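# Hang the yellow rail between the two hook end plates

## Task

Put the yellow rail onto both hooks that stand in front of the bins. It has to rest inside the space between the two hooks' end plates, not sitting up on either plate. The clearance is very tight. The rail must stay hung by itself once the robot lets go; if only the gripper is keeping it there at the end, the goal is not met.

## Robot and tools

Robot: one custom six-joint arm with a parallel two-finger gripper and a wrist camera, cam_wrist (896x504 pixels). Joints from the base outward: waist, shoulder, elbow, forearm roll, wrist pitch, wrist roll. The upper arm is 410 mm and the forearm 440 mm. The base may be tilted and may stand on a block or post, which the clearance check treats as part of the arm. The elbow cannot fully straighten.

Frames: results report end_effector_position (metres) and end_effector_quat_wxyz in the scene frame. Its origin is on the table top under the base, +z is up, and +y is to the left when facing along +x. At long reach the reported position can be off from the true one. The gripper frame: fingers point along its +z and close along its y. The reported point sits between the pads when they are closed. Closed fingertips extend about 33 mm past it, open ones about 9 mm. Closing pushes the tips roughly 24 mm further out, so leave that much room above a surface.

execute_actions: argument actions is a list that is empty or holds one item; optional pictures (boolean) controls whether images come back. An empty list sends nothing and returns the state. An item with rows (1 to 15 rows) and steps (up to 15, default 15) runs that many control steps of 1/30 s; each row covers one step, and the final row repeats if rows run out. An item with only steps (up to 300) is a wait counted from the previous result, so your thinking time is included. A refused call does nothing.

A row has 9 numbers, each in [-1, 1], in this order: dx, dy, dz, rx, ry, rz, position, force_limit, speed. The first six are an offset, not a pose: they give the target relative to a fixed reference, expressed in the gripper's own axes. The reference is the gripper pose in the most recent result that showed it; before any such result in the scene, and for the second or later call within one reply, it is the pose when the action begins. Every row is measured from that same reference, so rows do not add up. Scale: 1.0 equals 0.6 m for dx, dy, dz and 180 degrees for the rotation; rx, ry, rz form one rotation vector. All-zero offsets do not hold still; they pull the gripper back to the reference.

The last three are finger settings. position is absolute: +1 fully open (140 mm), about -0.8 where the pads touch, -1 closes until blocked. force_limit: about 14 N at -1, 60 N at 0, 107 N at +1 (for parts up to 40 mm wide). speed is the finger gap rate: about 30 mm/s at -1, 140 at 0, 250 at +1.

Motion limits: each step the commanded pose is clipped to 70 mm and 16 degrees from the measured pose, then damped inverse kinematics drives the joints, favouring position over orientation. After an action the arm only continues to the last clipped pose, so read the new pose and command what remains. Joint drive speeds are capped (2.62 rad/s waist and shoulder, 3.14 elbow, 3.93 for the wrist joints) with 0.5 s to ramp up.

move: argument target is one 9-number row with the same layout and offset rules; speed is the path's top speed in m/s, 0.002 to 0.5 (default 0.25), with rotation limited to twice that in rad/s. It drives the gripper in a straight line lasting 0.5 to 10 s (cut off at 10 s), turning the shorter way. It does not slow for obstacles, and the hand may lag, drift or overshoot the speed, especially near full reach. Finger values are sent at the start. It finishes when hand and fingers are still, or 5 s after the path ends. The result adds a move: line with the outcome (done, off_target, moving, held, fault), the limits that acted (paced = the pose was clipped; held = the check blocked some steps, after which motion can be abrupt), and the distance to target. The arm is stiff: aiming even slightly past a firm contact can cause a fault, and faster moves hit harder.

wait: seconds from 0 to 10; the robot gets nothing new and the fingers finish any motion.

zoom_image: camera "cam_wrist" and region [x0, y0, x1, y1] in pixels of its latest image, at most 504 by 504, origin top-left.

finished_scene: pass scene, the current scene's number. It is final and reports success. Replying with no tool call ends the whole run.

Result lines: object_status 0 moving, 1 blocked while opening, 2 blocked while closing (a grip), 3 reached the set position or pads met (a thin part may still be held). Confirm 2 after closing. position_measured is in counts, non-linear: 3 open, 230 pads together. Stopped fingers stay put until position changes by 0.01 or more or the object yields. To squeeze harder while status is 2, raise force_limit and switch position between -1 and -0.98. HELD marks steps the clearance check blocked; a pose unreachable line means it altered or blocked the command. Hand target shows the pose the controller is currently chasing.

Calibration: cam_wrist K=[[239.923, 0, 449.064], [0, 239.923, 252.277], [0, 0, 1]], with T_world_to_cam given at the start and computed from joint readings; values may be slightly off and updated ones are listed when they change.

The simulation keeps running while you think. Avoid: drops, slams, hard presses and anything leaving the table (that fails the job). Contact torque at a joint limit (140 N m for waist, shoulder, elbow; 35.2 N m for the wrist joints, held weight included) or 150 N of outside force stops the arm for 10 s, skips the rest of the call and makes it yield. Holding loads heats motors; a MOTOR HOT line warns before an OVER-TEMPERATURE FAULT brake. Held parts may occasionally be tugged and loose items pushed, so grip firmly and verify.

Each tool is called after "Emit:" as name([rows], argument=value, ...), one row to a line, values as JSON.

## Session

Emit:
execute_actions(actions=[])

Scene clock: 0.00 s of 4800.00 s.
end_effector_position=(+0.0216, +0.3341, +0.3380) position_measured=3 object_status=3 end_effector_quat_wxyz=(+0.584, +0.764, +0.264, +0.074)
Joint positions: [ 1.82   1.738  0.657  0.077 -2.548  0.036]
Joint velocities: [-0.001 -0.001 -0.     0.001 -0.    -0.001]
Hand target: +0.022, +0.334, +0.338; +0.584, +0.764, +0.264, +0.074
camera_calibration (this result's frames):
cam_wrist: T_world_to_cam=[[0.223018, -0.206989, 0.952585, -0.261122], [-0.96663, -0.173321, 0.188644, 0.0216152], [0.126056, -0.962868, -0.238736, 0.580143], [0, 0, 0, 1]] pos_world=[0.0059981, 0.508298, 0.383164]

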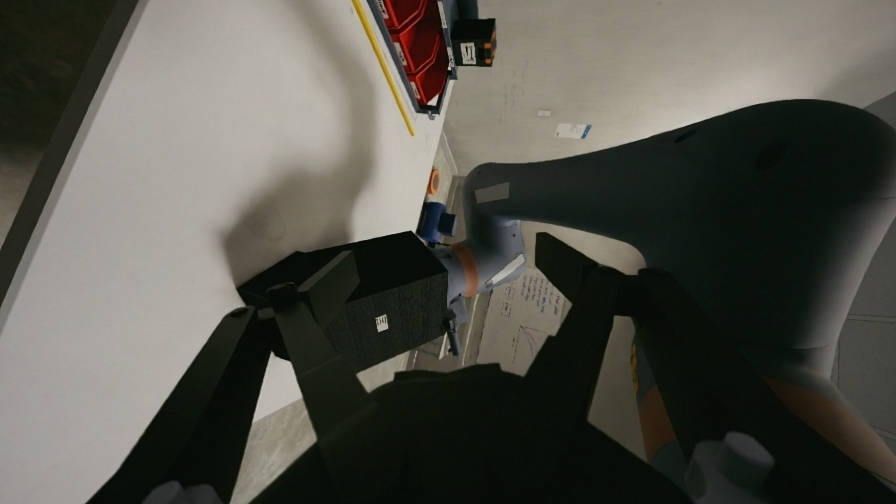

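Emit:
move(target=[0.332,0.1475,0.714,0.404,-0.051,0.183,-0.7,0,0])

Scene clock: 9.27 s of 4800.00 s.
end_effector_position=(+0.3983, +0.0500, +0.2491) position_measured=217 object_status=3 end_effector_quat_wxyz=(-0.000, +1.000, +0.001, +0.001)
Joint positions: [ 1.24  -0.177 -0.734  0.617 -1.598  0.02 ]
Joint velocities: [-0.002 -0.001  0.001 -0.     0.002  0.002]
Hand target: +0.398, +0.050, +0.249; -0.000, +1.000, +0.001, +0.001
Off the commanded pose: 0.001 m, 0 deg.
After step 90, 2.97 s passed at rest.
move: done
camera_calibration (this result's frames):
cam_wrist: T_world_to_cam=[[-0.0954556, -0.995212, 0.0210207, 0.0790476], [-0.943857, 0.0971987, 0.315731, 0.299042], [-0.316262, 0.0102977, -0.948616, 0.542224], [0, 0, 0, 1]] pos_world=[0.461283, 0.044019, 0.418284]

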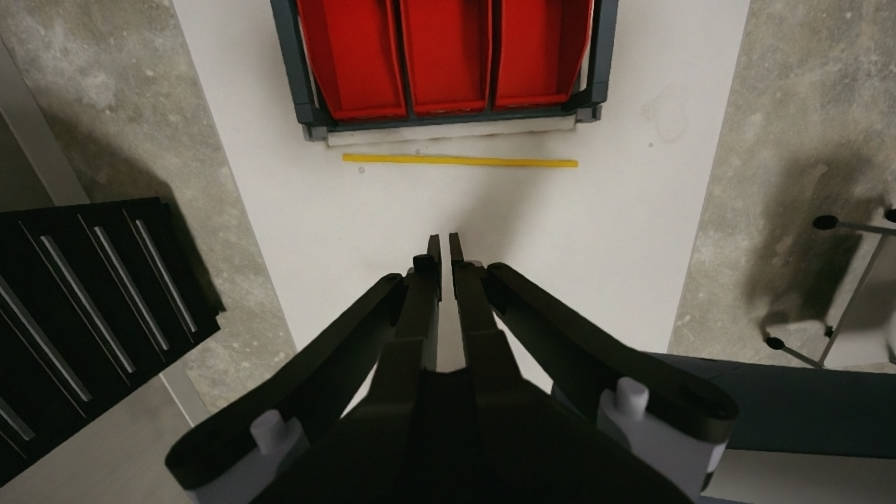

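Emit:
move(target=[0.138,-0.0135,0.3,0,0,-0.46,-0.4,0,0], speed=0.4)

Emit:
move(target=[0,0,0.055,0,0,0,-0.4,0,0], speed=0.06)

Emit:
move(target=[0,0,0,0,0,0,-1,0.6,0])

Emit:
move(target=[0,-0.03,-0.15,0,0,-0.03,-1,0.6,0], speed=0.15)

Emit:
move(target=[0.018,0.08,0,0,0,0,-1,0.6,0], speed=0.1)

Scene clock: 20.93 s of 4800.00 s.
end_effector_position=(+0.4803, +0.0589, +0.0689) position_measured=179 object_status=3 end_effector_quat_wxyz=(-0.001, +0.749, +0.663, +0.000)
Joint positions: [ 0.662  0.065 -0.79   0.976 -1.081  1.57 ]
Joint velocities: [-0.001  0.001  0.001 -0.004  0.002  0.003]
Hand target: +0.480, +0.059, +0.069; -0.001, +0.749, +0.663, +0.000
Off the commanded pose: 0.001 m, 0 deg.
After step 90, 6.37 s passed at rest.
move: done
camera_calibration (this result's frames):
cam_wrist: T_world_to_cam=[[0.975671, -0.218292, 0.0203415, -0.460698], [-0.213431, -0.924523, 0.315759, 0.141851], [-0.0501215, -0.312419, -0.948621, 0.288342], [0, 0, 0, 1]] pos_world=[0.494217, 0.120661, 0.238108]

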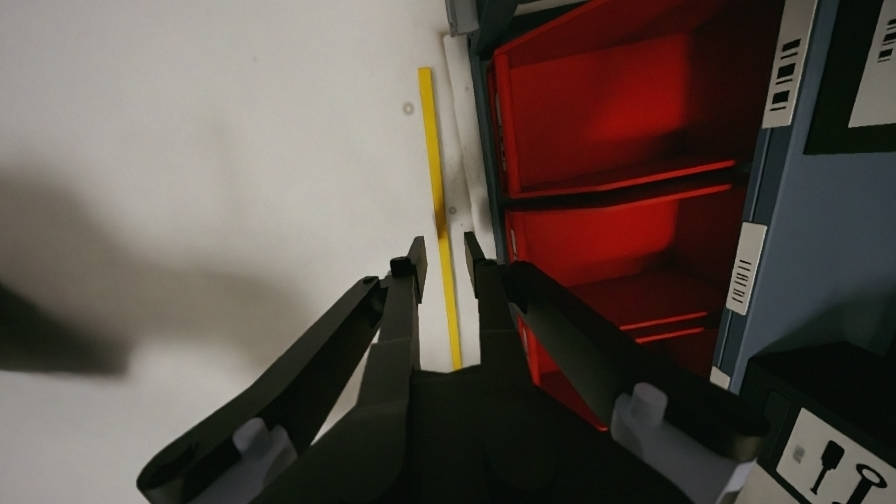

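Scene clock: 21.83 s of 4800.00 s.
end_effector_position=(+0.4802, +0.0591, +0.0359) position_measured=179 object_status=3 end_effector_quat_wxyz=(-0.001, +0.749, +0.663, +0.000)
Joint positions: [ 0.579  0.11  -0.811  1.057 -1.001  1.536]
Joint velocities: [-0.001  0.001 -0.     0.002  0.002 -0.001]
Hand target: +0.480, +0.059, +0.036; -0.001, +0.749, +0.663, +0.000
Off the commanded pose: 0.000 m, 0 deg.
move: done
camera_calibration (this result's frames):
cam_wrist: T_world_to_cam=[[0.975692, -0.218233, 0.0199902, -0.459847], [-0.213279, -0.924644, 0.315509, 0.152343], [-0.0503706, -0.312103, -0.948712, 0.257215], [0, 0, 0, 1]] pos_world=[0.494117, 0.120787, 0.20515]

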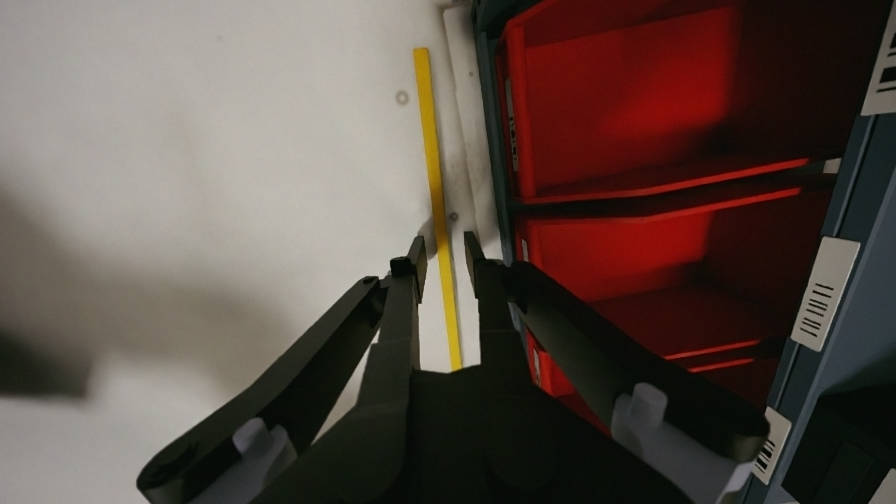

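Scene clock: 22.37 s of 4800.00 s.
end_effector_position=(+0.4802, +0.0591, +0.0359) position_measured=223 object_status=2 end_effector_quat_wxyz=(-0.001, +0.749, +0.663, +0.000)
Joint positions: [ 0.579  0.11  -0.812  1.057 -1.001  1.536]
Joint velocities: [-0.    -0.    -0.    -0.001 -0.001  0.001]
Hand target: +0.480, +0.059, +0.036; -0.001, +0.749, +0.663, +0.000
Off the commanded pose: 0.000 m, 0 deg.
move: done
camera_calibration (this result's frames):
cam_wrist: T_world_to_cam=[[0.975707, -0.218159, 0.0200699, -0.459879], [-0.213234, -0.924653, 0.315512, 0.152329], [-0.0502741, -0.312127, -0.948709, 0.257167], [0, 0, 0, 1]] pos_world=[0.494118, 0.120793, 0.205145]

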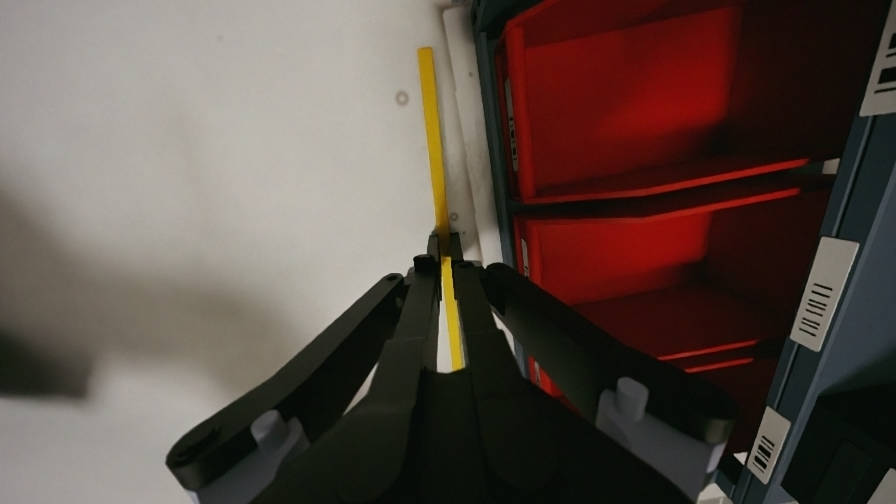

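Scene clock: 23.43 s of 4800.00 s.
end_effector_position=(+0.4627, +0.0609, +0.1259) position_measured=223 object_status=2 end_effector_quat_wxyz=(-0.000, +0.717, +0.697, +0.000)
Joint positions: [ 0.829 -0.013 -0.776  0.855 -1.229  1.666]
Joint velocities: [ 0.002 -0.001  0.    -0.    -0.002  0.   ]
Hand target: +0.463, +0.061, +0.126; -0.000, +0.717, +0.697, +0.000
Off the commanded pose: 0.000 m, 0 deg.
move: done
camera_calibration (this result's frames):
cam_wrist: T_world_to_cam=[[0.991851, -0.12562, 0.0212269, -0.45752], [-0.12586, -0.940329, 0.316134, 0.0822937], [-0.0197525, -0.31623, -0.948477, 0.328341], [0, 0, 0, 1]] pos_world=[0.470635, 0.123741, 0.29512]

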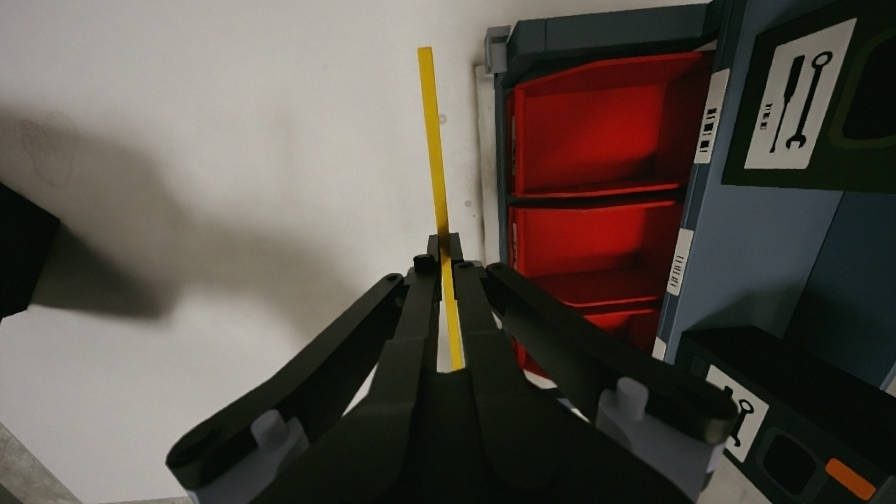

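Scene clock: 24.27 s of 4800.00 s.
end_effector_position=(+0.5109, +0.0702, +0.1259) position_measured=223 object_status=2 end_effector_quat_wxyz=(-0.000, +0.717, +0.697, +0.000)
Joint positions: [ 0.76   0.066 -0.652  0.877 -1.219  1.738]
Joint velocities: [-0.001  0.001  0.002  0.001 -0.     0.001]
Hand target: +0.511, +0.070, +0.126; -0.000, +0.717, +0.697, +0.000
Off the commanded pose: 0.000 m, 0 deg.
move: done
camera_calibration (this result's frames):
cam_wrist: T_world_to_cam=[[0.991864, -0.125564, 0.0209574, -0.504132], [-0.125725, -0.94039, 0.316007, 0.097117], [-0.019971, -0.316071, -0.948525, 0.332339], [0, 0, 0, 1]] pos_world=[0.518877, 0.13307, 0.295107]

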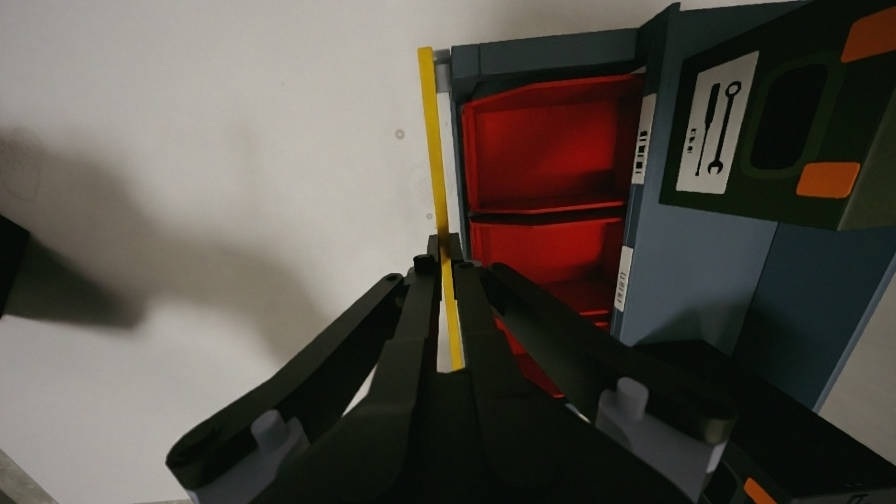

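Emit:
move(target=[0.006,0.0172,0.022,0,0,0,-1,0.6,0], speed=0.04)

Emit:
move(target=[0,0,0.014,0,0,0,-1,0.6,0], speed=0.015)

Emit:
zoom_image(camera="cam_wrist", region=[385,20,475,110])

Scene clock: 33.17 s of 4800.00 s.
end_effector_position=(+0.5213, +0.0736, +0.1127) position_measured=223 object_status=2 end_effector_quat_wxyz=(-0.001, +0.717, +0.697, +0.000)
Joint positions: [ 0.722  0.098 -0.636  0.899 -1.187  1.744]
Joint velocities: [-0.002  0.001  0.     0.     0.    -0.001]
Hand target: +0.521, +0.074, +0.113; -0.001, +0.717, +0.697, +0.000
Off the commanded pose: 0.000 m, 0 deg.
After step 90, 5.13 s passed at rest.
move: done
camera_calibration (this result's frames):
cam_wrist: T_world_to_cam=[[0.991873, -0.125522, 0.0208097, -0.513705], [-0.125641, -0.940436, 0.315902, 0.105698], [-0.0200825, -0.315949, -0.948564, 0.321143], [0, 0, 0, 1]] pos_world=[0.529259, 0.136385, 0.281924]

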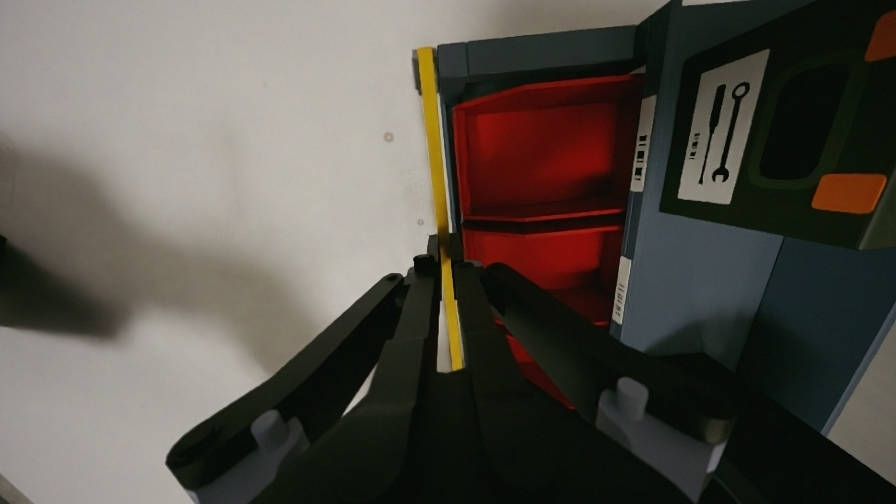

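Scene clock: 33.93 s of 4800.00 s.
end_effector_position=(+0.5213, +0.0736, +0.1043) position_measured=223 object_status=2 end_effector_quat_wxyz=(-0.001, +0.717, +0.697, +0.000)
Joint positions: [ 0.704  0.106 -0.643  0.913 -1.167  1.739]
Joint velocities: [-0.001  0.001 -0.     0.002  0.001 -0.001]
Hand target: +0.521, +0.074, +0.104; -0.001, +0.717, +0.697, +0.000
Off the commanded pose: 0.000 m, 0 deg.
move: done
camera_calibration (this result's frames):
cam_wrist: T_world_to_cam=[[0.991877, -0.1255, 0.0207429, -0.513497], [-0.1256, -0.94046, 0.315849, 0.108359], [-0.0201312, -0.315888, -0.948583, 0.313235], [0, 0, 0, 1]] pos_world=[0.529241, 0.136411, 0.273556]

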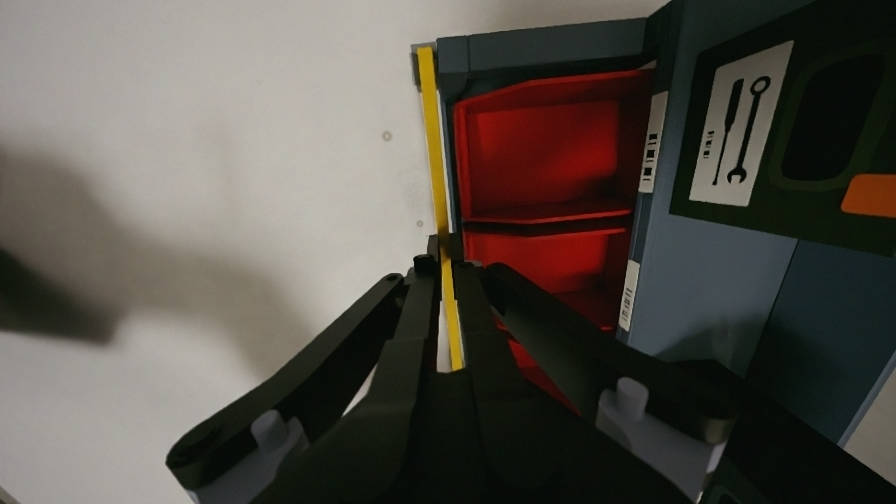

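Region (385, 20, 475, 110) of cam_wrist's 896x504 image, scaled by 5.600, with more detail than that image has.

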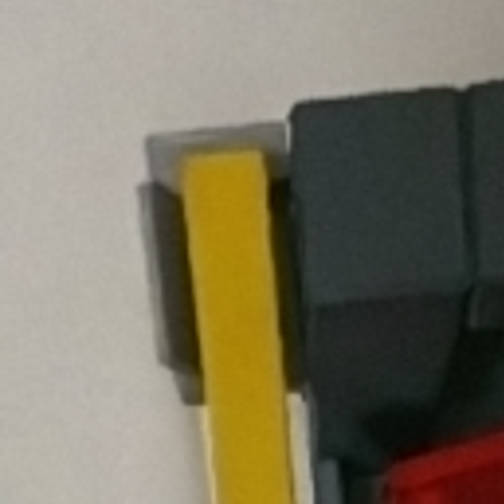

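Matches.

Emit:
move(target=[0,0,0.025,0,0,0,-1,0.6,0], speed=0.015)

Emit:
move(target=[0,0,0,0,0,0,-0.58,0,-0.5])

Emit:
move(target=[-0.08,-0.02,-0.3,0,0,0.3,-0.58,0,0])

Emit:
zoom_image(camera="cam_wrist", region=[505,230,575,285])

Scene clock: 42.87 s of 4800.00 s.
end_effector_position=(+0.5216, +0.0737, +0.0897) position_measured=223 object_status=2 end_effector_quat_wxyz=(-0.001, +0.717, +0.697, +0.001)
Joint positions: [ 0.674  0.12  -0.656  0.938 -1.132  1.73 ]
Joint velocities: [-0.003  0.001 -0.001 -0.001  0.002  0.   ]
Hand target: +0.521, +0.074, +0.089; -0.001, +0.717, +0.697, +0.000
Off the commanded pose: 0.000 m, 0 deg.
After step 90, 4.70 s passed at rest.
move: done
camera_calibration (this result's frames):
cam_wrist: T_world_to_cam=[[0.991844, -0.125656, 0.0213575, -0.513507], [-0.125953, -0.940595, 0.315304, 0.113341], [-0.0195312, -0.315422, -0.94875, 0.299062], [0, 0, 0, 1]] pos_world=[0.529436, 0.136413, 0.258966]

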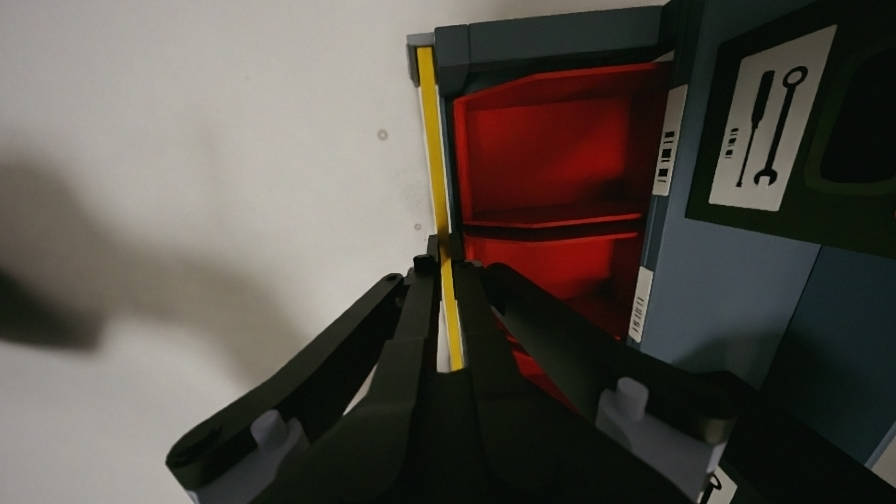

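Scene clock: 43.37 s of 4800.00 s.
end_effector_position=(+0.5215, +0.0737, +0.0897) position_measured=202 object_status=3 end_effector_quat_wxyz=(-0.001, +0.717, +0.697, +0.001)
Joint positions: [ 0.674  0.12  -0.656  0.938 -1.132  1.73 ]
Joint velocities: [-0.    -0.002  0.001  0.     0.    -0.   ]
Hand target: +0.522, +0.074, +0.090; -0.001, +0.717, +0.697, +0.001
Off the commanded pose: 0.000 m, 0 deg.
move: done
camera_calibration (this result's frames):
cam_wrist: T_world_to_cam=[[0.991855, -0.125579, 0.0212746, -0.513459], [-0.125852, -0.94058, 0.315389, 0.113304], [-0.0195958, -0.315498, -0.948724, 0.299057], [0, 0, 0, 1]] pos_world=[0.529397, 0.136444, 0.258911]

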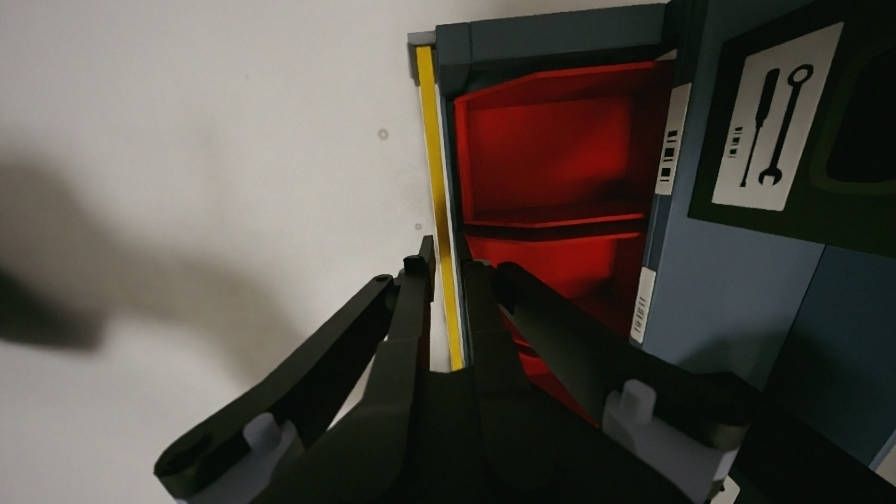

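Scene clock: 45.67 s of 4800.00 s.
end_effector_position=(+0.5084, +0.0255, +0.2697) position_measured=202 object_status=3 end_effector_quat_wxyz=(-0.000, +0.955, +0.296, +0.001)
Joint positions: [ 1.013 -0.102 -0.503  0.729 -1.592  0.872]
Joint velocities: [ 0.001  0.001  0.     0.001 -0.001 -0.001]
Hand target: +0.508, +0.025, +0.270; -0.000, +0.955, +0.296, +0.001
Off the commanded pose: 0.000 m, 0 deg.
move: done
camera_calibration (this result's frames):
cam_wrist: T_world_to_cam=[[0.480903, -0.876511, 0.0214474, -0.231458], [-0.835169, -0.450501, 0.315502, 0.357587], [-0.266879, -0.169638, -0.948683, 0.576377], [0, 0, 0, 1]] pos_world=[0.563777, 0.0559932, 0.438944]

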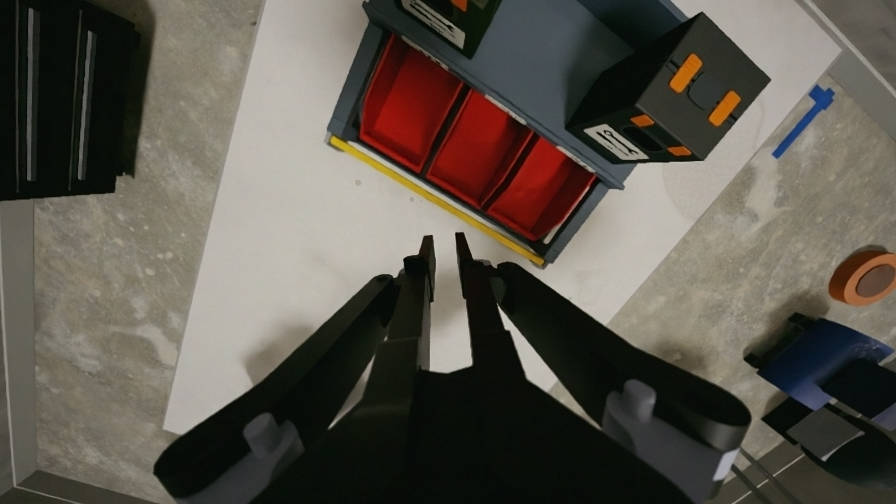

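Region (505, 230, 575, 285) of cam_wrist's 896x504 image, scaled by 7.200, with more detail than that image has; it fills the top 396 rows of this view, and the rest is white.

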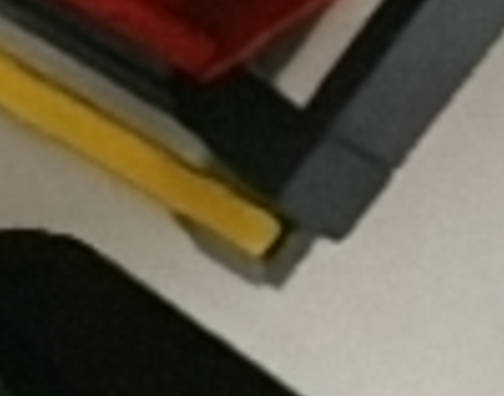

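Emit:
finished_scene(scene=2)

The scene is finished: the task was done.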